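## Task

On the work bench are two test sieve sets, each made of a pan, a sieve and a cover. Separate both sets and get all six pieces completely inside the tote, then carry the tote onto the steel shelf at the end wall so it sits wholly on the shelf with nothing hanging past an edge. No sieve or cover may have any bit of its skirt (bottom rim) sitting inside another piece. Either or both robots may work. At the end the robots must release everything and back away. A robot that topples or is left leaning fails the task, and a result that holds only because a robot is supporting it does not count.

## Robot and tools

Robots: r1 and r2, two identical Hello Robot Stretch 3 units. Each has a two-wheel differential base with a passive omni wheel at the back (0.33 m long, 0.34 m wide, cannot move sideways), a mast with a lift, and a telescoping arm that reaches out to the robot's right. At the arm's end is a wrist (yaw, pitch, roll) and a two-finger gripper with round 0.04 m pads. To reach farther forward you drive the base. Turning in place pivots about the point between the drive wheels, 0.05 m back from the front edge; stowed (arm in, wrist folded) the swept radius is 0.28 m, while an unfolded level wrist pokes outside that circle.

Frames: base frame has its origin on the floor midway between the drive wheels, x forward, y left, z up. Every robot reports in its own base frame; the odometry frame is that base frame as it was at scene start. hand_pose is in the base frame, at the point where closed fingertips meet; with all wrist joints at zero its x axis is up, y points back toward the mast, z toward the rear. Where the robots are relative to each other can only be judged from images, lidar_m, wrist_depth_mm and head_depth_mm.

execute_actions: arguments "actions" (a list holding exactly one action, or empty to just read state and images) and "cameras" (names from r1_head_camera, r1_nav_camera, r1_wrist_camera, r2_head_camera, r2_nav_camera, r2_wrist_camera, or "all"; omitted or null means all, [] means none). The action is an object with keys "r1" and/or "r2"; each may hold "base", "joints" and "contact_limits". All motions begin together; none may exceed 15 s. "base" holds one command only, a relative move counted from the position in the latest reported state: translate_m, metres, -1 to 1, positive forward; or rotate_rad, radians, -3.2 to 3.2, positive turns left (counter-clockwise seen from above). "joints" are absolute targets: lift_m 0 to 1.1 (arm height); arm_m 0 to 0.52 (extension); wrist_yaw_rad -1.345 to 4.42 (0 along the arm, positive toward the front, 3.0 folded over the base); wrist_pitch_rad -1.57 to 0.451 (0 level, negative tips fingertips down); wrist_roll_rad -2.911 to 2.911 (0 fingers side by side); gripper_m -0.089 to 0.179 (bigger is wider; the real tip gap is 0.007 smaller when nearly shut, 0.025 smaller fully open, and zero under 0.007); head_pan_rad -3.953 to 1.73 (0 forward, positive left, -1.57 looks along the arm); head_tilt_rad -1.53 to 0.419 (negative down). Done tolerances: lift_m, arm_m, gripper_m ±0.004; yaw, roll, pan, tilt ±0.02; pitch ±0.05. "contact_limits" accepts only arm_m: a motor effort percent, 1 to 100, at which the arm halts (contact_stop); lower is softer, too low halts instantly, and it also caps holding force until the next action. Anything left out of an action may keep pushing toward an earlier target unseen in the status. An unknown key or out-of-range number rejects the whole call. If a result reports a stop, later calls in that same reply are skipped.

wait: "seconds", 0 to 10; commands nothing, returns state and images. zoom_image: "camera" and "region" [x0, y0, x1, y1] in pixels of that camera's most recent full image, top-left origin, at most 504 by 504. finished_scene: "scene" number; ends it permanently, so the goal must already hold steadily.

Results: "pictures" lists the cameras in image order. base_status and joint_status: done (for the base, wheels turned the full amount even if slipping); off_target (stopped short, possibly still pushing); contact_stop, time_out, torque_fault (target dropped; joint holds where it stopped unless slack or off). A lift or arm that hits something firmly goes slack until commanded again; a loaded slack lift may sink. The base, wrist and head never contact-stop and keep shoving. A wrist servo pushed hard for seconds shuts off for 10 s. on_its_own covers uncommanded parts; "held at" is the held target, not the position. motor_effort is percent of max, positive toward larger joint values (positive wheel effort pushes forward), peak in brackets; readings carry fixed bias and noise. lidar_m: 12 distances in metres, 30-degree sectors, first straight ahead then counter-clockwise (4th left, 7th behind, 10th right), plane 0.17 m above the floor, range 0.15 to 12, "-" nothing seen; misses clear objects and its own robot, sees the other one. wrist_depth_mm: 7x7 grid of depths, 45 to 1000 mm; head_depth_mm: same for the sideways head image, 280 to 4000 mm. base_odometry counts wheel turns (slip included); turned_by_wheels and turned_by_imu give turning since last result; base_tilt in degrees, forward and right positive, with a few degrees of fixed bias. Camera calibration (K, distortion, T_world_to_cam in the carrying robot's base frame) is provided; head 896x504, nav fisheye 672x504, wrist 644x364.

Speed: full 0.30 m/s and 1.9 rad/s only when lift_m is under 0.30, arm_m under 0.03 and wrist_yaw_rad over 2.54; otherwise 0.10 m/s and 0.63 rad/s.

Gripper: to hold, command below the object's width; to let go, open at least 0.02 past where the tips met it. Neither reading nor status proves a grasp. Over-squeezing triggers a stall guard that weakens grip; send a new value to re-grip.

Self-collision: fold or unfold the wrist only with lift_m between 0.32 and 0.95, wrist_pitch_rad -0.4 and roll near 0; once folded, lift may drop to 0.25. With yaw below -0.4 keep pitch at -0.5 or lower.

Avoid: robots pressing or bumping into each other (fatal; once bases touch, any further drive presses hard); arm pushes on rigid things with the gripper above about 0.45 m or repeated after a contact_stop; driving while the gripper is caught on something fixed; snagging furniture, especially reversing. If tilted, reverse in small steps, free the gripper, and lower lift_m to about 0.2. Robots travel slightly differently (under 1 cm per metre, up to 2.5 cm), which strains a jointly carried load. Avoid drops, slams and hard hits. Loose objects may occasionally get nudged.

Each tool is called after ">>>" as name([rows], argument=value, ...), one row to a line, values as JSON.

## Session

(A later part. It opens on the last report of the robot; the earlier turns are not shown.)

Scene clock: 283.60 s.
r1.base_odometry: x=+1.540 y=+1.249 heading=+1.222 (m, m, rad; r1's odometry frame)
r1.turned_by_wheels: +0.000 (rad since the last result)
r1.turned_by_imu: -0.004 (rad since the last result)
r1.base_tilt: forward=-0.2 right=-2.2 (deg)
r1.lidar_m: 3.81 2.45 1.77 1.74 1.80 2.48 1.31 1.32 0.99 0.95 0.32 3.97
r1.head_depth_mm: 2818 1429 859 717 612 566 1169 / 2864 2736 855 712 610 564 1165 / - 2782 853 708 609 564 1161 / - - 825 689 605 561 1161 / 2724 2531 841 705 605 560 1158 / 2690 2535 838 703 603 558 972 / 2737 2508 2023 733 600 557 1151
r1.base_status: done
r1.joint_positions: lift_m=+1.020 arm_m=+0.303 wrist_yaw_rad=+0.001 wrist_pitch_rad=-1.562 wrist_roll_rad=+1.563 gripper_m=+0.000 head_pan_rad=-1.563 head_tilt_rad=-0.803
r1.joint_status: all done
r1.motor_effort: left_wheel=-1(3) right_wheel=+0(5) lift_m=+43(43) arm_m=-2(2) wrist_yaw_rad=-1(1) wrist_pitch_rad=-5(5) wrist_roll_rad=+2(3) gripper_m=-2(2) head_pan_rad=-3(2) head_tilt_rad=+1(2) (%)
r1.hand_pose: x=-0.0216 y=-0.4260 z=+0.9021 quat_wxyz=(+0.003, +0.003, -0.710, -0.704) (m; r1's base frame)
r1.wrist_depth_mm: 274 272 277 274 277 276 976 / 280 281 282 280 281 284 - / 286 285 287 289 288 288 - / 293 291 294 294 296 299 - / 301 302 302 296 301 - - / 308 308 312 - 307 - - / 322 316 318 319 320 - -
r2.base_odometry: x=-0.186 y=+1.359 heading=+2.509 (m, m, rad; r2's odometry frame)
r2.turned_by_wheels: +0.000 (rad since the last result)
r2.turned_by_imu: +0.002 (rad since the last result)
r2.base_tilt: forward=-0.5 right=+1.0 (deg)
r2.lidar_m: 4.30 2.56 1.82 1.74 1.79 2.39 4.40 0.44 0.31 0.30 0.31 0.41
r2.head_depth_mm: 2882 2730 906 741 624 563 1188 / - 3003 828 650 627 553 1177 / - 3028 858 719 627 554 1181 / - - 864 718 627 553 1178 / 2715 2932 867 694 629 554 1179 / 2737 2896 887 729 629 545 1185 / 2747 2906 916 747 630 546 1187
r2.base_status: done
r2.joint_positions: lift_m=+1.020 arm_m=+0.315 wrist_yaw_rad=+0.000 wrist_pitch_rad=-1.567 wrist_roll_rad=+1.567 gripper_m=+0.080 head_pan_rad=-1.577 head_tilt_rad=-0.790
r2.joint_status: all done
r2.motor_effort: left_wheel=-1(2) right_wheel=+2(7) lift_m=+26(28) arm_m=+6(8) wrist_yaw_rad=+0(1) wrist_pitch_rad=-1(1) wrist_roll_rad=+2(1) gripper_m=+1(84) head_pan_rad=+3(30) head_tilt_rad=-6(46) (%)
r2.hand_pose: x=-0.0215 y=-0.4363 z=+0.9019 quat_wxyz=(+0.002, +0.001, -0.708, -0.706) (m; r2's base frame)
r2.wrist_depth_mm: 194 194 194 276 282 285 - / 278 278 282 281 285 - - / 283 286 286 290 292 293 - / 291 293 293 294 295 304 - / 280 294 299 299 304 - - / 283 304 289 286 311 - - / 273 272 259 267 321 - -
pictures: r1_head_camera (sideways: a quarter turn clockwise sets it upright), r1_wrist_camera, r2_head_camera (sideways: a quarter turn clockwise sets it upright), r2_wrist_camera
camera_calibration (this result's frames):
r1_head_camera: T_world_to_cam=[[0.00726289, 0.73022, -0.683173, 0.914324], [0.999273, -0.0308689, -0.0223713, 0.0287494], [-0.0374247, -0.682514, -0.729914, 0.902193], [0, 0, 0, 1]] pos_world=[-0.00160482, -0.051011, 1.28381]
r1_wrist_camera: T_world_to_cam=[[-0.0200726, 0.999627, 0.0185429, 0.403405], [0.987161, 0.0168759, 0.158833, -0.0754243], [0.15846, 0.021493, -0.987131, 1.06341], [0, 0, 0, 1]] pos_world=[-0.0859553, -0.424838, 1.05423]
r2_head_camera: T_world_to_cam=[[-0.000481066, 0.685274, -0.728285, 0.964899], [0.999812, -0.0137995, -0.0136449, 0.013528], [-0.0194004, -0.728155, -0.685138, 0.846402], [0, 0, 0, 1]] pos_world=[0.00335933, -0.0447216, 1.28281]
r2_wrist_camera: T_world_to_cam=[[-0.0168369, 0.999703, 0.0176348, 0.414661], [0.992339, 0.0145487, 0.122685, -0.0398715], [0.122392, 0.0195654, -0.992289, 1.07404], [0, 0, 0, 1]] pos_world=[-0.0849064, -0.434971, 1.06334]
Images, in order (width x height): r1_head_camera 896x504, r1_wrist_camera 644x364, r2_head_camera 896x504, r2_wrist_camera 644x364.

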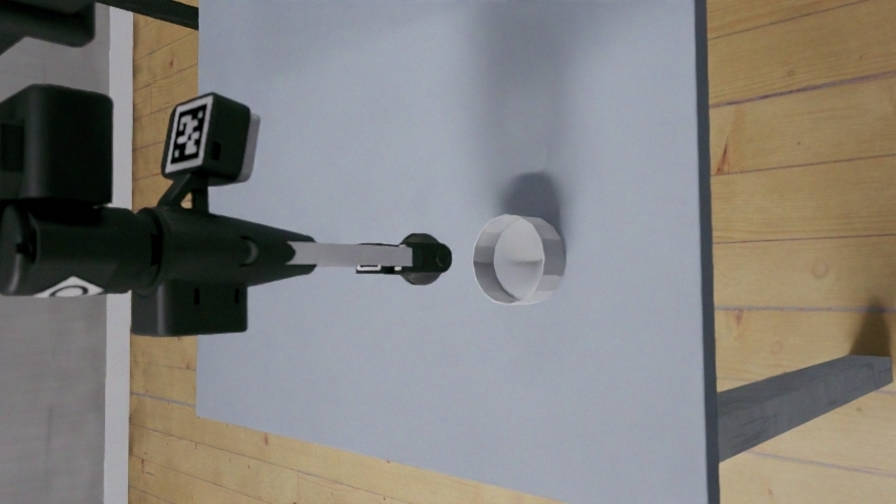

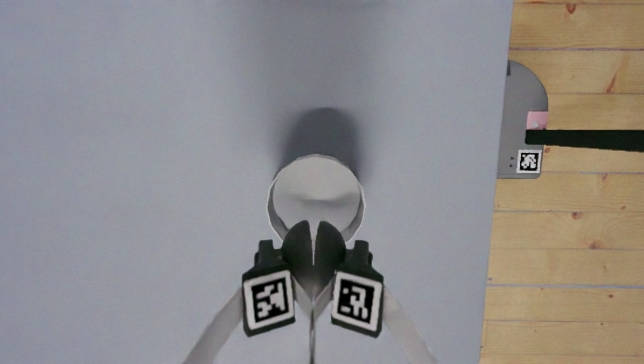

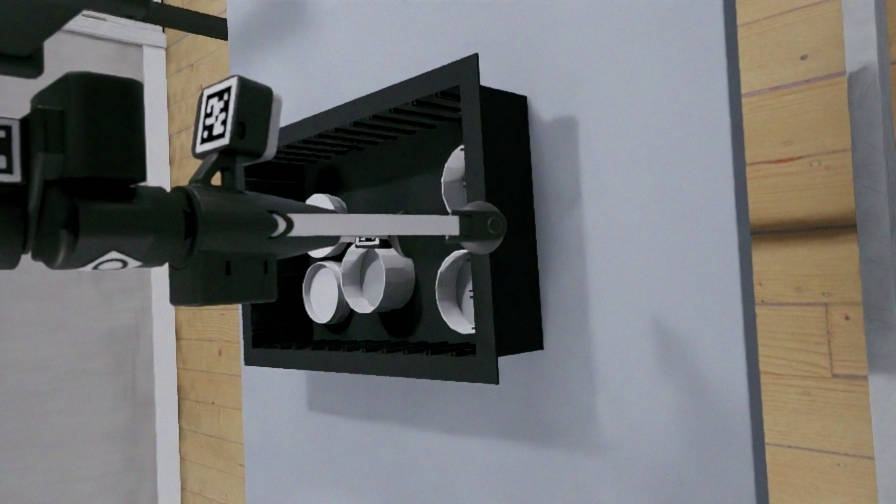

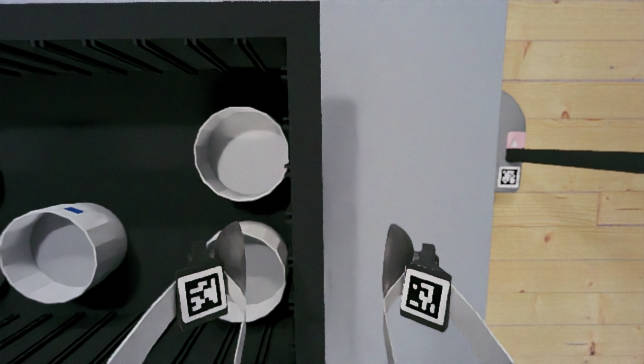

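>>> execute_actions([
  {"r1":{"joints":{"lift_m":0.912}},"r2":{"joints":{"arm_m":0.323,"gripper_m":0.06}}},
], cameras=[])

>>> execute_actions([
  {"r1":{"joints":{"gripper_m":0.08}},"r2":{"joints":{"lift_m":0.965}}},
], cameras=[])

>>> execute_actions([
  {"r1":{"joints":{"lift_m":1.06}}},
], cameras=["r2_wrist_camera"])

>>> execute_actions([
  {"r1":{"base":{"translate_m":-0.51},"joints":{"arm_m":0.51}}},
], cameras=["r1_wrist_camera","r2_head_camera"])

Scene clock: 286.63 s.
r1.base_odometry: x=+1.540 y=+1.249 heading=+1.222 (m, m, rad; r1's odometry frame)
r1.turned_by_wheels: +0.000 (rad since the last result)
r1.turned_by_imu: -0.001 (rad since the last result)
r1.base_tilt: forward=-0.2 right=-2.4 (deg)
r1.lidar_m: 3.82 2.45 1.77 1.74 1.81 2.48 1.31 1.32 0.99 0.95 0.32 3.96
r1.head_depth_mm: 2778 1453 - - 601 566 1166 / 2674 - 855 713 609 564 1168 / 2623 - - 709 609 563 1163 / 2722 - - 704 595 563 1157 / 2709 2573 879 704 605 560 1159 / 2700 2509 836 703 601 558 976 / 2718 2549 2051 733 600 554 1149
r1.base_status: not commanded
r1.joint_positions: lift_m=+0.912 arm_m=+0.303 wrist_yaw_rad=+0.001 wrist_pitch_rad=-1.562 wrist_roll_rad=+1.563 gripper_m=+0.000 head_pan_rad=-1.563 head_tilt_rad=-0.803
r1.joint_status: all done
r1.motor_effort: left_wheel=-1(1) right_wheel=+0(1) lift_m=+32(32) arm_m=-2(2) wrist_yaw_rad=-2(1) wrist_pitch_rad=-5(5) wrist_roll_rad=+2(2) gripper_m=-4(1) head_pan_rad=-2(2) head_tilt_rad=+2(2) (%)
r1.hand_pose: x=-0.0216 y=-0.4260 z=+0.7944 quat_wxyz=(+0.003, +0.003, -0.710, -0.704) (m; r1's base frame)
r1.wrist_depth_mm: 174 174 175 175 175 174 176 / 178 178 178 178 179 179 180 / 182 183 183 182 183 184 183 / 187 187 187 184 187 187 190 / 192 192 192 189 191 194 922 / 196 197 197 - 197 197 - / 201 201 201 202 203 202 -
r2.base_odometry: x=-0.186 y=+1.359 heading=+2.509 (m, m, rad; r2's odometry frame)
r2.turned_by_wheels: +0.000 (rad since the last result)
r2.turned_by_imu: +0.001 (rad since the last result)
r2.base_tilt: forward=-0.5 right=+1.0 (deg)
r2.lidar_m: 4.31 2.55 1.82 1.74 1.79 2.39 4.41 0.44 0.31 0.30 0.31 0.41
r2.head_depth_mm: 2857 2711 908 738 626 564 1180 / - 3055 828 649 626 555 1183 / - 2990 870 717 630 554 1179 / - - 864 698 629 553 1182 / 2714 2932 862 690 631 554 1178 / 2752 2910 886 726 630 546 1184 / 2744 2904 917 748 630 545 1182
r2.base_status: not commanded
r2.joint_positions: lift_m=+1.020 arm_m=+0.323 wrist_yaw_rad=+0.000 wrist_pitch_rad=-1.567 wrist_roll_rad=+1.567 gripper_m=+0.060 head_pan_rad=-1.577 head_tilt_rad=-0.790
r2.joint_status: all done
r2.motor_effort: left_wheel=-1(1) right_wheel=+1(2) lift_m=+26(27) arm_m=+4(7) wrist_yaw_rad=+0(1) wrist_pitch_rad=-2(1) wrist_roll_rad=+2(2) gripper_m=-1(73) head_pan_rad=+2(2) head_tilt_rad=-6(6) (%)
r2.hand_pose: x=-0.0215 y=-0.4443 z=+0.9019 quat_wxyz=(+0.002, +0.001, -0.708, -0.706) (m; r2's base frame)
r2.wrist_depth_mm: 192 195 194 197 282 285 - / 281 280 282 285 285 292 - / 284 287 286 288 292 293 - / 291 293 292 296 299 303 - / 276 296 299 296 306 - - / 284 306 287 277 311 - - / 273 272 265 254 321 - -
pictures: none
No camera images: the call's "cameras" was empty. Leave "cameras" out to get every camera's image.

Scene clock: 287.97 s.
r1.base_odometry: x=+1.540 y=+1.249 heading=+1.222 (m, m, rad; r1's odometry frame)
r1.turned_by_wheels: +0.000 (rad since the last result)
r1.turned_by_imu: +0.000 (rad since the last result)
r1.base_tilt: forward=-0.1 right=-2.3 (deg)
r1.lidar_m: 3.83 2.45 1.77 1.74 1.81 2.48 1.31 1.32 0.99 0.95 0.32 3.99
r1.head_depth_mm: 2748 1462 - - 600 567 1169 / 2682 - 856 708 610 566 1169 / 2653 - - 710 609 563 1168 / 2722 - - 697 594 561 1157 / 2734 2557 883 704 604 559 1155 / 2698 2546 842 701 603 558 975 / 2704 2530 2040 734 600 557 1151
r1.base_status: not commanded
r1.joint_positions: lift_m=+0.912 arm_m=+0.303 wrist_yaw_rad=+0.001 wrist_pitch_rad=-1.562 wrist_roll_rad=+1.563 gripper_m=+0.079 head_pan_rad=-1.563 head_tilt_rad=-0.803
r1.joint_status: all done
r1.motor_effort: left_wheel=-1(1) right_wheel=+2(1) lift_m=+32(31) arm_m=-2(2) wrist_yaw_rad=-1(1) wrist_pitch_rad=-5(5) wrist_roll_rad=+2(2) gripper_m=+23(100) head_pan_rad=-3(3) head_tilt_rad=+2(1) (%)
r1.hand_pose: x=-0.0216 y=-0.4260 z=+0.7944 quat_wxyz=(+0.003, +0.003, -0.710, -0.704) (m; r1's base frame)
r1.wrist_depth_mm: 174 176 173 174 176 175 177 / 177 179 177 178 180 178 181 / 182 182 183 182 182 184 183 / 187 187 188 186 187 188 191 / 192 192 190 189 192 193 959 / 196 197 195 194 197 198 - / 202 201 203 202 202 201 -
r2.base_odometry: x=-0.186 y=+1.359 heading=+2.509 (m, m, rad; r2's odometry frame)
r2.turned_by_wheels: +0.000 (rad since the last result)
r2.turned_by_imu: +0.000 (rad since the last result)
r2.base_tilt: forward=-0.5 right=+1.0 (deg)
r2.lidar_m: 4.30 2.55 1.82 1.74 1.78 2.39 4.41 0.44 0.31 0.30 0.31 0.41
r2.head_depth_mm: 2714 - 882 739 628 563 1186 / - 2660 878 648 626 553 1179 / - - 851 716 625 555 1180 / 2686 2919 - 711 628 553 1180 / 2735 2918 849 693 628 556 1181 / 2713 2931 887 726 630 545 1184 / 2691 2926 916 746 629 545 1186
r2.base_status: not commanded
r2.joint_positions: lift_m=+0.965 arm_m=+0.323 wrist_yaw_rad=+0.000 wrist_pitch_rad=-1.567 wrist_roll_rad=+1.567 gripper_m=+0.060 head_pan_rad=-1.577 head_tilt_rad=-0.790
r2.joint_status: all done
r2.motor_effort: left_wheel=+0(1) right_wheel=+1(2) lift_m=+11(23) arm_m=+5(6) wrist_yaw_rad=-1(1) wrist_pitch_rad=-1(1) wrist_roll_rad=+2(1) gripper_m=+0(0) head_pan_rad=+2(2) head_tilt_rad=-6(6) (%)
r2.hand_pose: x=-0.0215 y=-0.4444 z=+0.8478 quat_wxyz=(+0.002, +0.001, -0.708, -0.706) (m; r2's base frame)
r2.wrist_depth_mm: 171 172 175 145 229 231 954 / 227 228 228 149 234 236 988 / 233 233 232 152 239 239 - / 238 238 236 209 245 247 - / 228 242 243 181 248 252 - / 228 249 230 172 256 256 - / 250 254 234 177 262 264 -
pictures: none
No camera images: the call's "cameras" was empty. Leave "cameras" out to get every camera's image.

Scene clock: 290.13 s.
r1.base_odometry: x=+1.540 y=+1.249 heading=+1.222 (m, m, rad; r1's odometry frame)
r1.turned_by_wheels: +0.000 (rad since the last result)
r1.turned_by_imu: -0.001 (rad since the last result)
r1.base_tilt: forward=-0.3 right=-2.2 (deg)
r1.lidar_m: 3.82 2.46 1.76 1.74 1.81 2.49 1.31 1.32 0.99 0.95 0.32 3.97
r1.head_depth_mm: 2790 1433 860 714 612 565 1159 / 2750 1015 854 714 610 566 1164 / 2732 1021 851 709 609 563 1162 / - - 874 660 607 561 1158 / 2662 1012 841 691 605 560 1156 / 2659 2542 839 702 603 558 975 / 2688 2508 2028 734 602 557 1148
r1.base_status: not commanded
r1.joint_positions: lift_m=+1.060 arm_m=+0.303 wrist_yaw_rad=+0.001 wrist_pitch_rad=-1.562 wrist_roll_rad=+1.563 gripper_m=+0.079 head_pan_rad=-1.563 head_tilt_rad=-0.803
r1.joint_status: all done
r1.motor_effort: left_wheel=-1(0) right_wheel=+1(2) lift_m=+44(45) arm_m=-3(2) wrist_yaw_rad=-1(1) wrist_pitch_rad=-5(5) wrist_roll_rad=+2(2) gripper_m=+24(24) head_pan_rad=-1(3) head_tilt_rad=+1(2) (%)
r1.hand_pose: x=-0.0216 y=-0.4260 z=+0.9421 quat_wxyz=(+0.003, +0.003, -0.710, -0.704) (m; r1's base frame)
r1.wrist_depth_mm: 313 311 313 314 312 - - / 319 317 319 317 319 - - / 328 328 327 326 324 331 - / 334 331 333 187 337 - - / 338 342 339 189 343 - - / 353 351 351 193 353 - - / 361 361 365 360 360 - -
r2.base_odometry: x=-0.186 y=+1.359 heading=+2.509 (m, m, rad; r2's odometry frame)
r2.turned_by_wheels: +0.000 (rad since the last result)
r2.turned_by_imu: +0.000 (rad since the last result)
r2.base_tilt: forward=-0.6 right=+1.0 (deg)
r2.lidar_m: 4.30 2.55 1.82 1.74 1.79 2.39 4.41 0.44 0.31 0.30 0.31 0.41
r2.head_depth_mm: 2707 - 880 742 628 565 1186 / - 2670 881 648 626 554 1184 / - - 852 715 627 555 1177 / 2657 2915 - 710 628 555 1182 / 2757 2926 851 691 629 554 1191 / 2746 2885 887 729 628 546 1187 / 2707 2944 920 747 630 545 1189
r2.base_status: not commanded
r2.joint_positions: lift_m=+0.965 arm_m=+0.323 wrist_yaw_rad=+0.000 wrist_pitch_rad=-1.567 wrist_roll_rad=+1.567 gripper_m=+0.060 head_pan_rad=-1.577 head_tilt_rad=-0.790
r2.joint_status: not commanded
r2.motor_effort: left_wheel=-1(1) right_wheel=+1(1) lift_m=+11(11) arm_m=+6(6) wrist_yaw_rad=+0(0) wrist_pitch_rad=-1(1) wrist_roll_rad=+1(1) gripper_m=+0(1) head_pan_rad=+2(2) head_tilt_rad=-6(6) (%)
r2.hand_pose: x=-0.0215 y=-0.4444 z=+0.8478 quat_wxyz=(+0.002, +0.001, -0.708, -0.706) (m; r2's base frame)
r2.wrist_depth_mm: 172 173 175 145 227 231 976 / 227 228 227 149 234 236 991 / 233 232 232 151 239 240 - / 238 240 237 210 244 247 - / 229 243 243 182 249 250 - / 228 250 231 173 256 257 - / 251 254 231 176 262 263 -
pictures: r2_wrist_camera
camera_calibration (this result's frames):
r2_wrist_camera: T_world_to_cam=[[-0.016837, 0.999703, 0.0176347, 0.423616], [0.992339, 0.0145488, 0.122685, -0.0331189], [0.122392, 0.0195653, -0.992289, 1.02053], [0, 0, 0, 1]] pos_world=[-0.0849064, -0.442975, 1.00925]
Images, in order (width x height): r2_wrist_camera 644x364.

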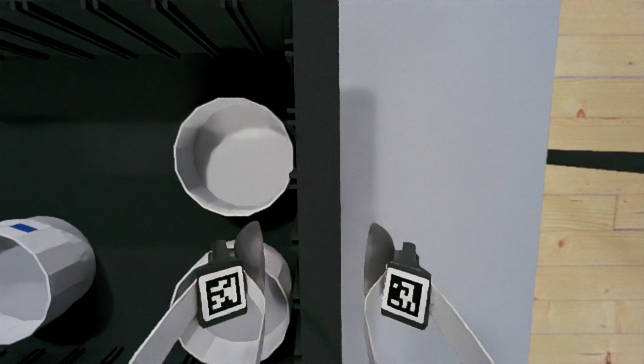

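Scene clock: 296.30 s.
r1.base_odometry: x=+1.366 y=+0.770 heading=+1.222 (m, m, rad; r1's odometry frame)
r1.turned_by_wheels: +0.000 (rad since the last result)
r1.turned_by_imu: +0.001 (rad since the last result)
r1.base_tilt: forward=-0.2 right=-2.2 (deg)
r1.lidar_m: 4.32 2.43 1.80 1.74 1.81 2.49 4.47 0.81 0.98 0.95 0.99 0.70
r1.head_depth_mm: 2790 2606 856 684 612 566 1164 / 2750 2603 786 655 610 564 1167 / 2812 2593 835 662 609 563 1156 / 1042 1367 817 659 607 561 1164 / 2745 2555 793 656 604 560 1149 / 2693 2530 841 702 602 558 1157 / 2745 2524 834 699 601 548 1149
r1.base_status: done
r1.joint_positions: lift_m=+1.060 arm_m=+0.510 wrist_yaw_rad=+0.001 wrist_pitch_rad=-1.562 wrist_roll_rad=+1.563 gripper_m=+0.079 head_pan_rad=-1.563 head_tilt_rad=-0.803
r1.joint_status: all done
r1.motor_effort: left_wheel=+0(7) right_wheel=+2(2) lift_m=+44(44) arm_m=+2(3) wrist_yaw_rad=-2(1) wrist_pitch_rad=-5(4) wrist_roll_rad=+2(2) gripper_m=+24(25) head_pan_rad=-2(2) head_tilt_rad=+1(1) (%)
r1.hand_pose: x=-0.0216 y=-0.6325 z=+0.9421 quat_wxyz=(+0.003, +0.003, -0.710, -0.704) (m; r1's base frame)
r1.wrist_depth_mm: 266 293 312 309 306 293 240 / 267 298 316 298 309 300 317 / 230 321 322 305 320 307 323 / 267 329 330 189 312 306 334 / 264 334 337 189 337 307 343 / 262 275 284 194 273 267 352 / 359 360 361 360 365 363 362
r2.base_odometry: x=-0.186 y=+1.359 heading=+2.509 (m, m, rad; r2's odometry frame)
r2.turned_by_wheels: +0.000 (rad since the last result)
r2.turned_by_imu: +0.001 (rad since the last result)
r2.base_tilt: forward=-0.5 right=+1.1 (deg)
r2.lidar_m: 4.30 2.55 1.82 1.74 1.79 2.39 4.42 0.44 0.31 0.30 0.31 0.41
r2.head_depth_mm: 2686 - 875 739 627 563 1183 / - 2646 875 650 626 553 1184 / - - 852 715 627 554 1182 / 1199 2836 - 709 626 554 1188 / 2754 2916 855 693 627 554 1186 / 2720 2892 888 728 630 546 1189 / 2717 2916 912 747 631 545 1188
r2.base_status: not commanded
r2.joint_positions: lift_m=+0.965 arm_m=+0.323 wrist_yaw_rad=+0.000 wrist_pitch_rad=-1.567 wrist_roll_rad=+1.567 gripper_m=+0.060 head_pan_rad=-1.577 head_tilt_rad=-0.790
r2.joint_status: not commanded
r2.motor_effort: left_wheel=-1(1) right_wheel=+2(1) lift_m=+11(11) arm_m=+5(4) wrist_yaw_rad=+0(0) wrist_pitch_rad=-1(1) wrist_roll_rad=+1(1) gripper_m=+1(0) head_pan_rad=+2(2) head_tilt_rad=-5(6) (%)
r2.hand_pose: x=-0.0215 y=-0.4444 z=+0.8478 quat_wxyz=(+0.002, +0.001, -0.708, -0.706) (m; r2's base frame)
r2.wrist_depth_mm: 172 172 176 146 228 232 979 / 230 229 229 149 233 235 - / 233 232 231 152 238 238 - / 235 237 236 208 242 246 - / 229 244 242 180 249 251 - / 228 248 232 172 254 255 - / 253 253 232 177 261 263 -
pictures: r1_wrist_camera, r2_head_camera (sideways: a quarter turn clockwise sets it upright)
camera_calibration (this result's frames):
r1_wrist_camera: T_world_to_cam=[[-0.0199018, 0.99963, 0.0185445, 0.609081], [0.987164, 0.016707, 0.158834, -0.0783962], [0.158465, 0.0214675, -0.987131, 1.10729], [0, 0, 0, 1]] pos_world=[-0.0859552, -0.631316, 1.0942]
r2_head_camera: T_world_to_cam=[[-0.000481229, 0.685274, -0.728285, 0.964899], [0.999812, -0.0137992, -0.0136449, 0.013528], [-0.0194003, -0.728155, -0.685138, 0.846402], [0, 0, 0, 1]] pos_world=[0.00335934, -0.0447216, 1.28281]
Images, in order (width x height): r1_wrist_camera 644x364, r2_head_camera 896x504.

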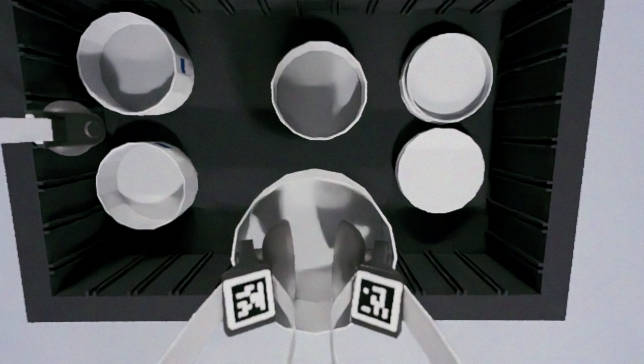

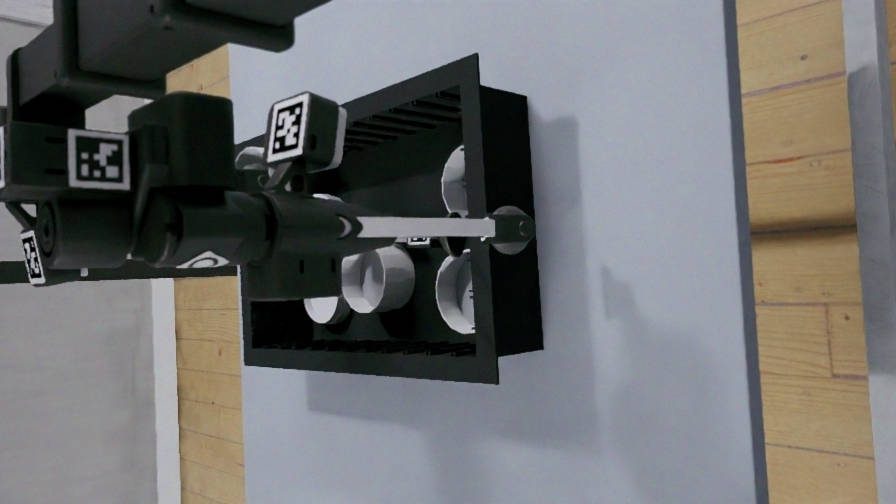

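>>> execute_actions([
  {"r1":{"joints":{"lift_m":0.922}}},
], cameras=[])

>>> execute_actions([
  {"r1":{"joints":{"gripper_m":0}}},
], cameras=[])

>>> execute_actions([
  {"r1":{"joints":{"lift_m":1.02}}},
], cameras=[])

>>> execute_actions([
  {"r1":{"base":{"translate_m":-0.058},"joints":{"arm_m":0.325,"gripper_m":0.06,"head_pan_rad":-0.15,"head_tilt_rad":-0.15}}},
], cameras=["r1_wrist_camera","r1_head_camera"])

Scene clock: 299.17 s.
r1.base_odometry: x=+1.366 y=+0.770 heading=+1.222 (m, m, rad; r1's odometry frame)
r1.turned_by_wheels: +0.000 (rad since the last result)
r1.turned_by_imu: -0.001 (rad since the last result)
r1.base_tilt: forward=-0.1 right=-2.2 (deg)
r1.lidar_m: 4.32 2.42 1.80 1.74 1.82 2.49 4.47 0.82 0.98 0.95 0.99 0.70
r1.head_depth_mm: 2725 - - 669 612 566 1173 / - - 782 655 611 565 1164 / - 893 838 660 607 562 1162 / - 863 846 661 606 561 1167 / 2717 2536 789 657 606 559 1156 / 2727 2509 839 703 602 558 1158 / 2680 2517 835 698 601 547 1151
r1.base_status: not commanded
r1.joint_positions: lift_m=+0.922 arm_m=+0.510 wrist_yaw_rad=+0.001 wrist_pitch_rad=-1.562 wrist_roll_rad=+1.563 gripper_m=+0.079 head_pan_rad=-1.563 head_tilt_rad=-0.803
r1.joint_status: all done
r1.motor_effort: left_wheel=-1(1) right_wheel=+2(1) lift_m=+33(39) arm_m=+2(3) wrist_yaw_rad=-2(2) wrist_pitch_rad=-5(5) wrist_roll_rad=+2(2) gripper_m=+23(24) head_pan_rad=-3(2) head_tilt_rad=+1(0) (%)
r1.hand_pose: x=-0.0216 y=-0.6325 z=+0.8044 quat_wxyz=(+0.003, +0.003, -0.710, -0.704) (m; r1's base frame)
r1.wrist_depth_mm: 157 181 165 164 179 170 170 / 174 184 169 168 184 174 174 / 188 190 189 172 190 176 188 / 181 193 193 187 194 172 175 / 195 197 197 191 197 177 179 / 199 204 202 195 204 203 202 / 204 206 198 188 197 207 193
r2.base_odometry: x=-0.186 y=+1.359 heading=+2.509 (m, m, rad; r2's odometry frame)
r2.turned_by_wheels: +0.000 (rad since the last result)
r2.turned_by_imu: +0.001 (rad since the last result)
r2.base_tilt: forward=-0.5 right=+1.0 (deg)
r2.lidar_m: 4.30 2.55 1.82 1.74 1.79 2.39 4.41 0.44 0.31 0.30 0.31 0.41
r2.head_depth_mm: 2720 - 876 739 627 563 1176 / - 2660 879 649 625 553 1178 / - - 769 715 627 553 1185 / 530 2802 - 710 628 556 1180 / 2764 2923 854 692 628 553 1181 / 2707 2915 890 725 629 544 1188 / 2742 2900 913 746 631 544 1184
r2.base_status: not commanded
r2.joint_positions: lift_m=+0.965 arm_m=+0.323 wrist_yaw_rad=+0.000 wrist_pitch_rad=-1.567 wrist_roll_rad=+1.567 gripper_m=+0.060 head_pan_rad=-1.577 head_tilt_rad=-0.790
r2.joint_status: not commanded
r2.motor_effort: left_wheel=-1(1) right_wheel=+2(1) lift_m=+11(11) arm_m=+5(5) wrist_yaw_rad=-1(0) wrist_pitch_rad=-1(1) wrist_roll_rad=+1(2) gripper_m=+0(0) head_pan_rad=+2(2) head_tilt_rad=-6(6) (%)
r2.hand_pose: x=-0.0215 y=-0.4444 z=+0.8478 quat_wxyz=(+0.002, +0.001, -0.708, -0.706) (m; r2's base frame)
r2.wrist_depth_mm: 171 172 175 146 230 230 969 / 229 228 230 149 235 236 987 / 211 233 230 153 239 241 - / 228 239 237 209 244 246 - / 229 244 244 182 248 252 - / 228 248 231 172 254 257 - / 251 253 230 177 261 264 -
pictures: none
No camera images: the call's "cameras" was empty. Leave "cameras" out to get every camera's image.

Scene clock: 300.47 s.
r1.base_odometry: x=+1.366 y=+0.770 heading=+1.222 (m, m, rad; r1's odometry frame)
r1.turned_by_wheels: +0.000 (rad since the last result)
r1.turned_by_imu: +0.000 (rad since the last result)
r1.base_tilt: forward=-0.2 right=-2.1 (deg)
r1.lidar_m: 4.35 2.42 1.80 1.74 1.81 2.49 4.47 0.81 0.98 0.95 0.99 0.70
r1.head_depth_mm: 2728 - - 665 612 567 1168 / - - 782 653 611 565 1167 / - 898 840 662 608 562 1158 / - 865 844 661 606 562 1157 / 2733 2520 789 654 603 560 1158 / 2726 2546 838 701 603 558 1150 / 2703 2541 836 699 600 547 1152
r1.base_status: not commanded
r1.joint_positions: lift_m=+0.922 arm_m=+0.510 wrist_yaw_rad=+0.001 wrist_pitch_rad=-1.562 wrist_roll_rad=+1.563 gripper_m=+0.000 head_pan_rad=-1.563 head_tilt_rad=-0.803
r1.joint_status: all done
r1.motor_effort: left_wheel=+0(1) right_wheel=+1(2) lift_m=+33(33) arm_m=+3(2) wrist_yaw_rad=-1(2) wrist_pitch_rad=-5(5) wrist_roll_rad=+2(2) gripper_m=-3(84) head_pan_rad=-3(3) head_tilt_rad=+1(1) (%)
r1.hand_pose: x=-0.0216 y=-0.6325 z=+0.8044 quat_wxyz=(+0.003, +0.003, -0.710, -0.704) (m; r1's base frame)
r1.wrist_depth_mm: 157 181 165 164 180 171 169 / 174 185 170 169 184 174 175 / 190 188 188 172 190 177 188 / 181 192 194 192 195 173 175 / 195 197 198 197 199 177 180 / 200 203 204 - 205 204 202 / 202 207 201 189 204 208 194
r2.base_odometry: x=-0.186 y=+1.359 heading=+2.509 (m, m, rad; r2's odometry frame)
r2.turned_by_wheels: +0.000 (rad since the last result)
r2.turned_by_imu: +0.000 (rad since the last result)
r2.base_tilt: forward=-0.6 right=+1.1 (deg)
r2.lidar_m: 4.31 2.56 1.82 1.74 1.79 2.39 4.41 0.44 0.31 0.30 0.31 0.41
r2.head_depth_mm: 2674 - 878 740 628 565 1179 / - 2683 883 651 626 553 1186 / - - 763 717 628 554 1175 / 531 2783 - 709 628 554 1185 / 2746 2887 854 696 629 555 1188 / 2718 2934 882 729 629 545 1183 / 2731 2945 919 747 631 545 1184
r2.base_status: not commanded
r2.joint_positions: lift_m=+0.965 arm_m=+0.323 wrist_yaw_rad=+0.000 wrist_pitch_rad=-1.567 wrist_roll_rad=+1.567 gripper_m=+0.060 head_pan_rad=-1.577 head_tilt_rad=-0.790
r2.joint_status: not commanded
r2.motor_effort: left_wheel=-1(1) right_wheel=+2(2) lift_m=+11(11) arm_m=+5(5) wrist_yaw_rad=+0(1) wrist_pitch_rad=-2(1) wrist_roll_rad=+1(1) gripper_m=-1(1) head_pan_rad=+2(3) head_tilt_rad=-6(6) (%)
r2.hand_pose: x=-0.0215 y=-0.4444 z=+0.8478 quat_wxyz=(+0.002, +0.001, -0.708, -0.706) (m; r2's base frame)
r2.wrist_depth_mm: 171 173 175 145 230 230 971 / 226 227 228 149 233 234 976 / 229 232 231 152 239 240 - / 236 237 235 209 246 246 - / 228 243 242 182 247 251 - / 229 249 232 172 255 258 - / 254 254 231 177 261 264 -
pictures: none
No camera images: the call's "cameras" was empty. Leave "cameras" out to get every camera's image.

Scene clock: 302.20 s.
r1.base_odometry: x=+1.366 y=+0.770 heading=+1.222 (m, m, rad; r1's odometry frame)
r1.turned_by_wheels: +0.000 (rad since the last result)
r1.turned_by_imu: +0.000 (rad since the last result)
r1.base_tilt: forward=-0.1 right=-2.5 (deg)
r1.lidar_m: 4.32 2.42 1.80 1.74 1.81 2.49 4.47 0.82 0.98 0.95 0.99 0.70
r1.head_depth_mm: 2794 2636 857 682 612 565 1161 / 2770 2590 781 655 610 564 1164 / 733 2589 832 660 610 564 1169 / - 889 830 660 605 561 1159 / 2714 2535 790 655 604 558 1155 / 2707 2514 837 703 604 558 1154 / 2726 2543 834 699 600 546 1150
r1.base_status: not commanded
r1.joint_positions: lift_m=+1.020 arm_m=+0.510 wrist_yaw_rad=+0.001 wrist_pitch_rad=-1.562 wrist_roll_rad=+1.563 gripper_m=+0.000 head_pan_rad=-1.563 head_tilt_rad=-0.803
r1.joint_status: all done
r1.motor_effort: left_wheel=+0(1) right_wheel=+2(2) lift_m=+43(48) arm_m=+2(2) wrist_yaw_rad=-1(1) wrist_pitch_rad=-5(5) wrist_roll_rad=+2(2) gripper_m=-2(3) head_pan_rad=-3(2) head_tilt_rad=+1(2) (%)
r1.hand_pose: x=-0.0216 y=-0.6325 z=+0.9021 quat_wxyz=(+0.003, +0.003, -0.710, -0.704) (m; r1's base frame)
r1.wrist_depth_mm: 243 258 271 270 273 270 208 / 252 260 276 263 273 267 207 / 214 284 285 266 285 272 207 / 263 289 292 289 272 272 217 / 267 296 298 295 299 288 218 / 255 276 275 - 274 266 228 / 221 222 224 222 222 224 227
r2.base_odometry: x=-0.186 y=+1.359 heading=+2.509 (m, m, rad; r2's odometry frame)
r2.turned_by_wheels: +0.000 (rad since the last result)
r2.turned_by_imu: +0.000 (rad since the last result)
r2.base_tilt: forward=-0.5 right=+1.1 (deg)
r2.lidar_m: 4.31 2.55 1.83 1.74 1.79 2.39 4.41 0.44 0.31 0.30 0.31 0.41
r2.head_depth_mm: 2752 - 877 742 624 564 1179 / - 2654 880 649 626 553 1184 / - - 824 715 626 555 1181 / 568 2794 - 710 627 555 1184 / 2733 2930 851 690 626 555 1190 / 2760 2898 886 726 628 544 1184 / 2745 2913 915 748 630 545 1189
r2.base_status: not commanded
r2.joint_positions: lift_m=+0.965 arm_m=+0.323 wrist_yaw_rad=+0.000 wrist_pitch_rad=-1.567 wrist_roll_rad=+1.567 gripper_m=+0.060 head_pan_rad=-1.577 head_tilt_rad=-0.790
r2.joint_status: not commanded
r2.motor_effort: left_wheel=-1(1) right_wheel=+2(2) lift_m=+11(11) arm_m=+6(5) wrist_yaw_rad=+0(0) wrist_pitch_rad=-1(1) wrist_roll_rad=+1(1) gripper_m=+0(1) head_pan_rad=+2(2) head_tilt_rad=-6(5) (%)
r2.hand_pose: x=-0.0215 y=-0.4444 z=+0.8478 quat_wxyz=(+0.002, +0.001, -0.708, -0.706) (m; r2's base frame)
r2.wrist_depth_mm: 172 172 175 146 230 231 972 / 227 228 230 149 234 235 963 / 230 231 232 153 238 241 - / 236 238 235 209 244 244 - / 228 243 243 182 247 249 - / 228 248 233 172 256 257 - / 252 253 231 176 261 263 -
pictures: none
No camera images: the call's "cameras" was empty. Leave "cameras" out to get every camera's image.

Scene clock: 304.80 s.
r1.base_odometry: x=+1.346 y=+0.715 heading=+1.222 (m, m, rad; r1's odometry frame)
r1.turned_by_wheels: +0.000 (rad since the last result)
r1.turned_by_imu: +0.000 (rad since the last result)
r1.base_tilt: forward=-0.1 right=-2.4 (deg)
r1.lidar_m: 4.39 2.43 1.80 1.74 1.81 2.50 4.39 0.76 0.98 0.95 0.99 0.75
r1.head_depth_mm: 3188 - - - 3562 2401 774 / 3180 - - - 3556 2369 776 / 3179 - - - 3531 2416 1828 / 3175 - - - 3607 2386 1819 / 3166 - - - 3586 2442 1842 / 3180 - - - 3610 2407 1838 / 3177 3849 - - 3565 2402 1829
r1.base_status: done
r1.joint_positions: lift_m=+1.020 arm_m=+0.325 wrist_yaw_rad=+0.001 wrist_pitch_rad=-1.562 wrist_roll_rad=+1.563 gripper_m=+0.060 head_pan_rad=-0.157 head_tilt_rad=-0.162
r1.joint_status: all done
r1.motor_effort: left_wheel=-1(7) right_wheel=+1(4) lift_m=+43(43) arm_m=-2(2) wrist_yaw_rad=-2(1) wrist_pitch_rad=-4(4) wrist_roll_rad=+2(2) gripper_m=+1(81) head_pan_rad=+2(29) head_tilt_rad=+5(39) (%)
r1.hand_pose: x=-0.0216 y=-0.4480 z=+0.9021 quat_wxyz=(+0.003, +0.003, -0.710, -0.704) (m; r1's base frame)
r1.wrist_depth_mm: 192 191 192 194 277 276 957 / 277 278 276 280 283 282 - / 270 284 273 284 288 289 - / 272 290 281 293 295 297 - / 294 296 276 298 302 307 - / 304 305 - 309 - 315 - / 286 282 282 298 322 - -
r2.base_odometry: x=-0.186 y=+1.359 heading=+2.509 (m, m, rad; r2's odometry frame)
r2.turned_by_wheels: +0.000 (rad since the last result)
r2.turned_by_imu: +0.000 (rad since the last result)
r2.base_tilt: forward=-0.6 right=+1.0 (deg)
r2.lidar_m: 4.30 2.55 1.82 1.74 1.79 2.40 4.41 0.44 0.31 0.30 0.31 0.41
r2.head_depth_mm: 2724 - 879 740 625 563 1178 / - 2690 879 650 626 553 1182 / - - 822 713 626 554 1182 / 696 2905 - 709 628 555 1179 / 1313 2790 855 692 630 555 1181 / 2742 2938 885 729 629 546 1186 / 2722 2886 916 749 630 546 1189
r2.base_status: not commanded
r2.joint_positions: lift_m=+0.965 arm_m=+0.323 wrist_yaw_rad=+0.000 wrist_pitch_rad=-1.567 wrist_roll_rad=+1.567 gripper_m=+0.060 head_pan_rad=-1.577 head_tilt_rad=-0.790
r2.joint_status: not commanded
r2.motor_effort: left_wheel=-1(1) right_wheel=+2(1) lift_m=+11(11) arm_m=+5(5) wrist_yaw_rad=+0(0) wrist_pitch_rad=-1(1) wrist_roll_rad=+1(1) gripper_m=+0(0) head_pan_rad=+2(2) head_tilt_rad=-5(6) (%)
r2.hand_pose: x=-0.0215 y=-0.4444 z=+0.8478 quat_wxyz=(+0.002, +0.001, -0.708, -0.706) (m; r2's base frame)
r2.wrist_depth_mm: 172 173 175 145 229 231 961 / 227 230 229 149 235 234 980 / 229 232 233 152 239 241 - / 236 239 239 210 244 245 - / 229 244 245 181 248 252 - / 226 250 231 172 257 257 - / 254 251 232 177 260 263 -
pictures: r1_head_camera (sideways: a quarter turn clockwise sets it upright), r1_wrist_camera
camera_calibration (this result's frames):
r1_head_camera: T_world_to_cam=[[-0.171881, 0.0401081, -0.984301, 1.30817], [0.199873, 0.979809, 0.00502274, -0.00203071], [0.964628, -0.195872, -0.176427, 0.175894], [0, 0, 0, 1]] pos_world=[0.0555839, -0.016026, 1.31868]
r1_wrist_camera: T_world_to_cam=[[-0.0199022, 0.999627, 0.0186767, 0.425246], [0.987164, 0.0166865, 0.158836, -0.0751414], [0.158465, 0.0215982, -0.987128, 1.06393], [0, 0, 0, 1]] pos_world=[-0.0859553, -0.446812, 1.05423]
Images, in order (width x height): r1_head_camera 896x504, r1_wrist_camera 644x364.

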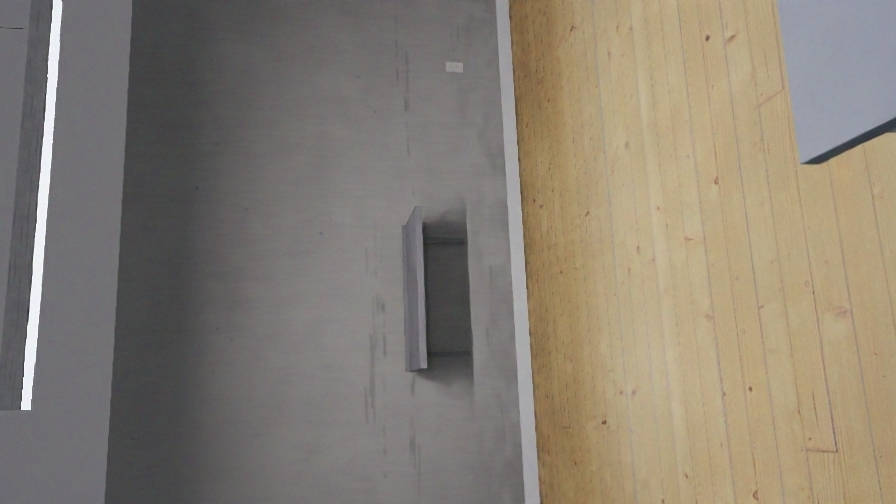

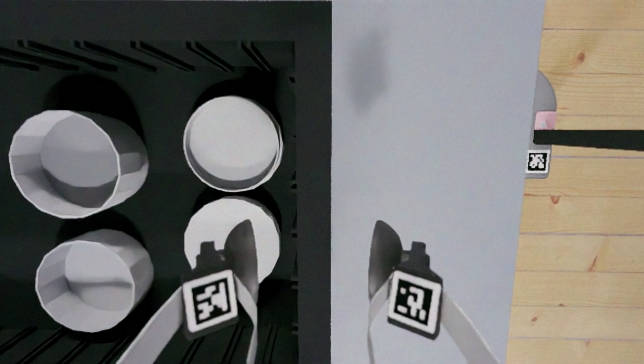

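>>> execute_actions([
  {"r1":{"joints":{"lift_m":0.965}}},
], cameras=[])

>>> execute_actions([
  {"r1":{"joints":{"gripper_m":-0.04,"head_pan_rad":-1.57,"head_tilt_rad":-0.7}},"r2":{"joints":{"gripper_m":-0.04}}},
], cameras=["r1_wrist_camera","r2_wrist_camera"])

>>> execute_actions([
  {"r1":{"joints":{"lift_m":1.0}},"r2":{"joints":{"lift_m":1.0}}},
], cameras=["r1_wrist_camera","r2_wrist_camera","r1_head_camera"])

Scene clock: 308.37 s.
r1.base_odometry: x=+1.346 y=+0.715 heading=+1.222 (m, m, rad; r1's odometry frame)
r1.turned_by_wheels: +0.000 (rad since the last result)
r1.turned_by_imu: -0.001 (rad since the last result)
r1.base_tilt: forward=-0.2 right=-2.2 (deg)
r1.lidar_m: 4.40 2.42 1.80 1.74 1.81 2.49 4.41 0.76 0.98 0.95 0.99 0.75
r1.head_depth_mm: 3239 - - - 3602 2441 776 / 3146 - - - 3586 2436 774 / 3184 - - - 3555 2424 1830 / 3142 - - - 3521 2432 1835 / 3140 - - - 3606 2403 1830 / 3169 - - - 3599 2400 1828 / 3201 3775 - - 3595 2418 1837
r1.base_status: not commanded
r1.joint_positions: lift_m=+0.965 arm_m=+0.325 wrist_yaw_rad=+0.001 wrist_pitch_rad=-1.562 wrist_roll_rad=+1.563 gripper_m=+0.060 head_pan_rad=-0.157 head_tilt_rad=-0.162
r1.joint_status: all done
r1.motor_effort: left_wheel=+0(1) right_wheel=+1(1) lift_m=+32(32) arm_m=-2(2) wrist_yaw_rad=-2(1) wrist_pitch_rad=-5(5) wrist_roll_rad=+2(2) gripper_m=-1(0) head_pan_rad=+2(2) head_tilt_rad=+5(6) (%)
r1.hand_pose: x=-0.0216 y=-0.4480 z=+0.8475 quat_wxyz=(+0.003, +0.003, -0.710, -0.704) (m; r1's base frame)
r1.wrist_depth_mm: 167 167 166 142 225 224 938 / 227 226 227 145 230 230 928 / 214 230 220 150 235 235 962 / 218 237 226 153 243 241 - / 244 241 227 244 245 247 - / 240 246 - 250 - 252 - / 252 255 258 254 262 260 -
r2.base_odometry: x=-0.186 y=+1.359 heading=+2.509 (m, m, rad; r2's odometry frame)
r2.turned_by_wheels: +0.000 (rad since the last result)
r2.turned_by_imu: +0.001 (rad since the last result)
r2.base_tilt: forward=-0.6 right=+1.0 (deg)
r2.lidar_m: 4.29 2.55 1.83 1.73 1.79 2.39 4.37 0.44 0.31 0.30 0.31 0.41
r2.head_depth_mm: 2713 - 879 739 625 563 1185 / - 2660 880 650 626 553 1179 / - - 822 715 627 554 1182 / 710 2814 - 707 629 553 1179 / 1230 2823 854 693 629 555 1185 / 2727 2921 889 728 629 545 1186 / 2701 2905 916 744 631 545 1185
r2.base_status: not commanded
r2.joint_positions: lift_m=+0.965 arm_m=+0.323 wrist_yaw_rad=+0.000 wrist_pitch_rad=-1.567 wrist_roll_rad=+1.567 gripper_m=+0.060 head_pan_rad=-1.577 head_tilt_rad=-0.790
r2.joint_status: not commanded
r2.motor_effort: left_wheel=+0(1) right_wheel=+2(1) lift_m=+11(11) arm_m=+5(5) wrist_yaw_rad=+0(1) wrist_pitch_rad=-1(1) wrist_roll_rad=+1(1) gripper_m=-1(1) head_pan_rad=+2(2) head_tilt_rad=-6(6) (%)
r2.hand_pose: x=-0.0215 y=-0.4444 z=+0.8478 quat_wxyz=(+0.002, +0.001, -0.708, -0.706) (m; r2's base frame)
r2.wrist_depth_mm: 171 172 175 146 228 230 954 / 226 228 229 148 234 236 966 / 229 234 232 152 239 239 - / 238 239 237 209 246 245 - / 227 242 243 181 247 251 - / 228 248 233 172 257 258 - / 251 253 230 177 261 263 -
pictures: none
No camera images: the call's "cameras" was empty. Leave "cameras" out to get every camera's image.

Scene clock: 309.87 s.
r1.base_odometry: x=+1.346 y=+0.715 heading=+1.222 (m, m, rad; r1's odometry frame)
r1.turned_by_wheels: +0.000 (rad since the last result)
r1.turned_by_imu: +0.000 (rad since the last result)
r1.base_tilt: forward=-0.2 right=-2.2 (deg)
r1.lidar_m: 4.39 2.43 1.80 1.74 1.82 2.49 4.42 0.76 0.98 0.95 0.99 0.75
r1.head_depth_mm: 2668 - - 807 670 573 1154 / 2646 - 1019 784 651 570 1151 / 2571 - 886 759 630 568 1152 / 687 - - 762 634 566 1146 / 690 2819 1186 775 630 565 1146 / 2617 2839 963 728 629 565 1140 / 2596 2891 997 793 659 563 1139
r1.base_status: not commanded
r1.joint_positions: lift_m=+0.965 arm_m=+0.325 wrist_yaw_rad=+0.001 wrist_pitch_rad=-1.559 wrist_roll_rad=+1.567 gripper_m=-0.039 head_pan_rad=-1.563 head_tilt_rad=-0.691
r1.joint_status: all done
r1.motor_effort: left_wheel=-1(1) right_wheel=+2(2) lift_m=+32(32) arm_m=-2(2) wrist_yaw_rad=+0(1) wrist_pitch_rad=-7(8) wrist_roll_rad=+1(2) gripper_m=-28(100) head_pan_rad=-2(30) head_tilt_rad=-5(35) (%)
r1.hand_pose: x=-0.0216 y=-0.4489 z=+0.8474 quat_wxyz=(+0.002, +0.001, -0.711, -0.703) (m; r1's base frame)
r1.wrist_depth_mm: 164 165 163 143 224 224 905 / 226 227 226 145 229 230 959 / 216 233 222 150 233 234 975 / 217 236 227 154 239 240 - / 243 242 224 155 245 245 - / 246 248 226 160 254 252 - / 252 257 259 166 263 260 -
r2.base_odometry: x=-0.186 y=+1.359 heading=+2.509 (m, m, rad; r2's odometry frame)
r2.turned_by_wheels: +0.000 (rad since the last result)
r2.turned_by_imu: +0.000 (rad since the last result)
r2.base_tilt: forward=-0.6 right=+1.1 (deg)
r2.lidar_m: 4.30 2.54 1.82 1.74 1.79 2.39 4.41 0.44 0.31 0.30 0.31 0.41
r2.head_depth_mm: 2678 - 878 740 625 564 1179 / - 2678 866 649 625 553 1179 / - - 823 703 628 554 1180 / 706 2741 - 740 626 555 1186 / 1243 2839 860 695 629 556 1185 / 2769 2943 884 724 631 544 1192 / 2722 2907 915 747 630 545 1188
r2.base_status: not commanded
r2.joint_positions: lift_m=+0.965 arm_m=+0.323 wrist_yaw_rad=+0.002 wrist_pitch_rad=-1.567 wrist_roll_rad=+1.564 gripper_m=-0.039 head_pan_rad=-1.577 head_tilt_rad=-0.790
r2.joint_status: all done
r2.motor_effort: left_wheel=+0(1) right_wheel=+1(2) lift_m=+13(14) arm_m=+6(5) wrist_yaw_rad=-2(2) wrist_pitch_rad=-1(1) wrist_roll_rad=+3(2) gripper_m=-27(99) head_pan_rad=+2(3) head_tilt_rad=-6(6) (%)
r2.hand_pose: x=-0.0216 y=-0.4444 z=+0.8477 quat_wxyz=(+0.003, +0.003, -0.708, -0.706) (m; r2's base frame)
r2.wrist_depth_mm: 175 176 176 145 228 229 944 / 225 227 229 148 234 234 995 / 229 233 233 152 240 239 - / 236 237 237 155 243 245 - / 230 242 241 158 251 248 - / 226 248 230 160 255 257 - / 253 254 230 191 263 262 -
pictures: r1_wrist_camera, r2_wrist_camera
camera_calibration (this result's frames):
r1_wrist_camera: T_world_to_cam=[[-0.016033, 0.999758, 0.0150847, 0.430372], [0.987216, 0.0134355, 0.15882, -0.0678846], [0.158579, 0.0174383, -0.987192, 1.00812], [0, 0, 0, 1]] pos_world=[-0.0859489, -0.446936, 0.999494]
r2_wrist_camera: T_world_to_cam=[[-0.0221247, 0.9996, 0.0175892, 0.423509], [0.992249, 0.0198034, 0.122675, -0.0307039], [0.122277, 0.0201671, -0.992291, 1.02067], [0, 0, 0, 1]] pos_world=[-0.0849692, -0.443316, 1.00912]
Images, in order (width x height): r1_wrist_camera 644x364, r2_wrist_camera 644x364.

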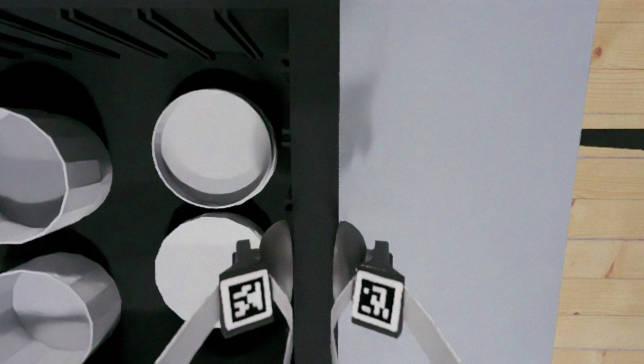

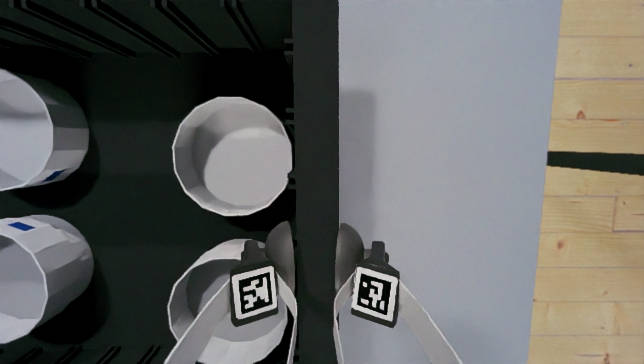

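Scene clock: 311.00 s.
r1.base_odometry: x=+1.346 y=+0.715 heading=+1.222 (m, m, rad; r1's odometry frame)
r1.turned_by_wheels: +0.000 (rad since the last result)
r1.turned_by_imu: +0.000 (rad since the last result)
r1.base_tilt: forward=-0.1 right=-2.2 (deg)
r1.lidar_m: 4.38 2.43 1.80 1.74 1.81 2.49 4.40 0.76 0.99 0.95 0.99 0.75
r1.head_depth_mm: 2583 - 1025 810 668 572 1152 / - 2958 1021 739 652 569 1150 / - - 862 725 626 569 1140 / 664 - - 725 631 567 1145 / 729 2861 852 727 618 566 1144 / 2616 2905 886 655 630 563 1138 / 2643 2826 995 793 659 563 1140
r1.base_status: not commanded
r1.joint_positions: lift_m=+1.000 arm_m=+0.325 wrist_yaw_rad=+0.001 wrist_pitch_rad=-1.559 wrist_roll_rad=+1.567 gripper_m=-0.032 head_pan_rad=-1.563 head_tilt_rad=-0.691
r1.joint_status: all done
r1.on_its_own: gripper_m is held at -0.033, not at your -0.040, by its stall guard, which is still easing
r1.motor_effort: left_wheel=-1(1) right_wheel=+2(1) lift_m=+48(49) arm_m=-2(2) wrist_yaw_rad=-1(0) wrist_pitch_rad=-7(7) wrist_roll_rad=+1(1) gripper_m=-22(28) head_pan_rad=-2(2) head_tilt_rad=-5(5) (%)
r1.hand_pose: x=-0.0216 y=-0.4489 z=+0.8819 quat_wxyz=(+0.002, +0.001, -0.711, -0.703) (m; r1's base frame)
r1.wrist_depth_mm: 166 164 165 143 254 255 941 / 227 226 225 145 262 260 - / 214 230 221 150 267 269 - / 219 238 227 154 275 276 - / 242 242 223 156 282 282 - / 247 248 227 160 289 293 - / 252 259 260 188 298 298 -
r2.base_odometry: x=-0.186 y=+1.359 heading=+2.509 (m, m, rad; r2's odometry frame)
r2.turned_by_wheels: +0.000 (rad since the last result)
r2.turned_by_imu: +0.000 (rad since the last result)
r2.base_tilt: forward=-0.5 right=+1.0 (deg)
r2.lidar_m: 4.30 2.55 1.82 1.74 1.79 2.39 4.39 0.44 0.31 0.30 0.31 0.41
r2.head_depth_mm: - 2784 904 722 627 563 1184 / 2807 2872 754 625 629 554 1184 / - - 802 636 628 555 1177 / 728 - 779 626 626 555 1186 / 1314 2800 796 620 629 555 1186 / 2749 2956 890 709 629 544 1184 / 2694 2857 915 748 631 544 1188
r2.base_status: not commanded
r2.joint_positions: lift_m=+0.999 arm_m=+0.323 wrist_yaw_rad=+0.003 wrist_pitch_rad=-1.564 wrist_roll_rad=+1.564 gripper_m=-0.032 head_pan_rad=-1.577 head_tilt_rad=-0.790
r2.joint_status: all done
r2.on_its_own: gripper_m is held at -0.033, not at your -0.040, by its stall guard, which is still easing
r2.motor_effort: left_wheel=+0(0) right_wheel=+1(1) lift_m=+30(31) arm_m=+5(5) wrist_yaw_rad=-2(2) wrist_pitch_rad=-2(3) wrist_roll_rad=+3(2) gripper_m=-24(29) head_pan_rad=+2(2) head_tilt_rad=-6(5) (%)
r2.hand_pose: x=-0.0216 y=-0.4449 z=+0.8817 quat_wxyz=(+0.004, +0.003, -0.709, -0.705) (m; r2's base frame)
r2.wrist_depth_mm: 173 174 174 147 263 262 - / 228 232 234 150 265 270 - / 230 234 235 152 272 273 - / 237 239 236 155 279 281 - / 231 243 243 159 283 288 - / 228 247 230 161 292 292 - / 250 254 231 194 296 - -
pictures: r1_head_camera (sideways: a quarter turn clockwise sets it upright), r1_wrist_camera, r2_wrist_camera
camera_calibration (this result's frames):
r1_head_camera: T_world_to_cam=[[0.00753782, 0.649007, -0.760745, 1.01542], [0.999307, -0.0326245, -0.017931, 0.0229714], [-0.0364563, -0.760083, -0.648803, 0.79669], [0, 0, 0, 1]] pos_world=[-0.00156516, -0.0527131, 1.28978]
r1_wrist_camera: T_world_to_cam=[[-0.0157667, 0.999762, 0.0150845, 0.429856], [0.98722, 0.0131726, 0.158821, -0.0734847], [0.158584, 0.0173958, -0.987192, 1.04214], [0, 0, 0, 1]] pos_world=[-0.0859448, -0.446915, 1.03398]
r2_wrist_camera: T_world_to_cam=[[-0.0224499, 0.999631, 0.0153217, 0.4255], [0.992242, 0.0204043, 0.122634, -0.0345535], [0.122276, 0.0179559, -0.992334, 1.05345], [0, 0, 0, 1]] pos_world=[-0.0849739, -0.443554, 1.04309]
Images, in order (width x height): r1_head_camera 896x504, r1_wrist_camera 644x364, r2_wrist_camera 644x364.

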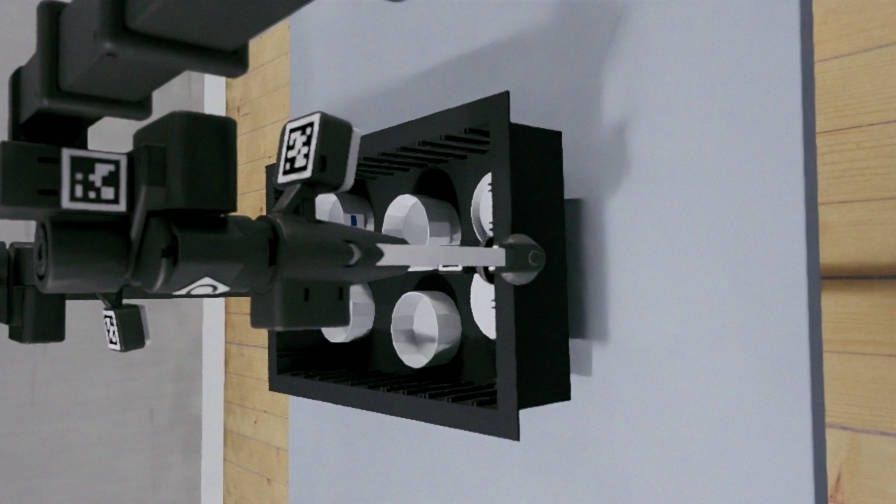

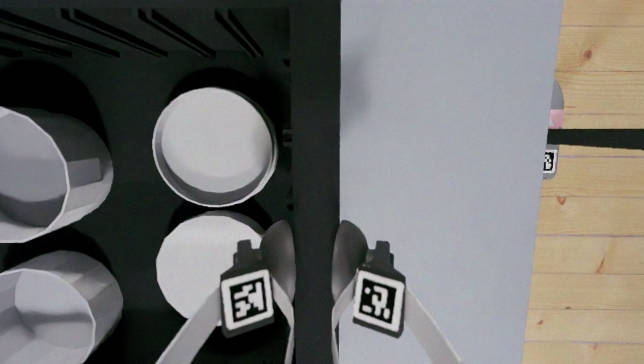

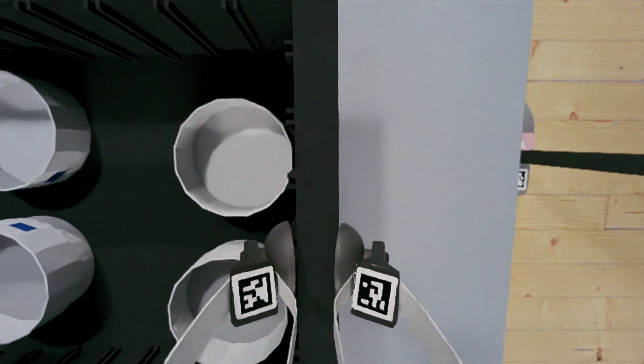

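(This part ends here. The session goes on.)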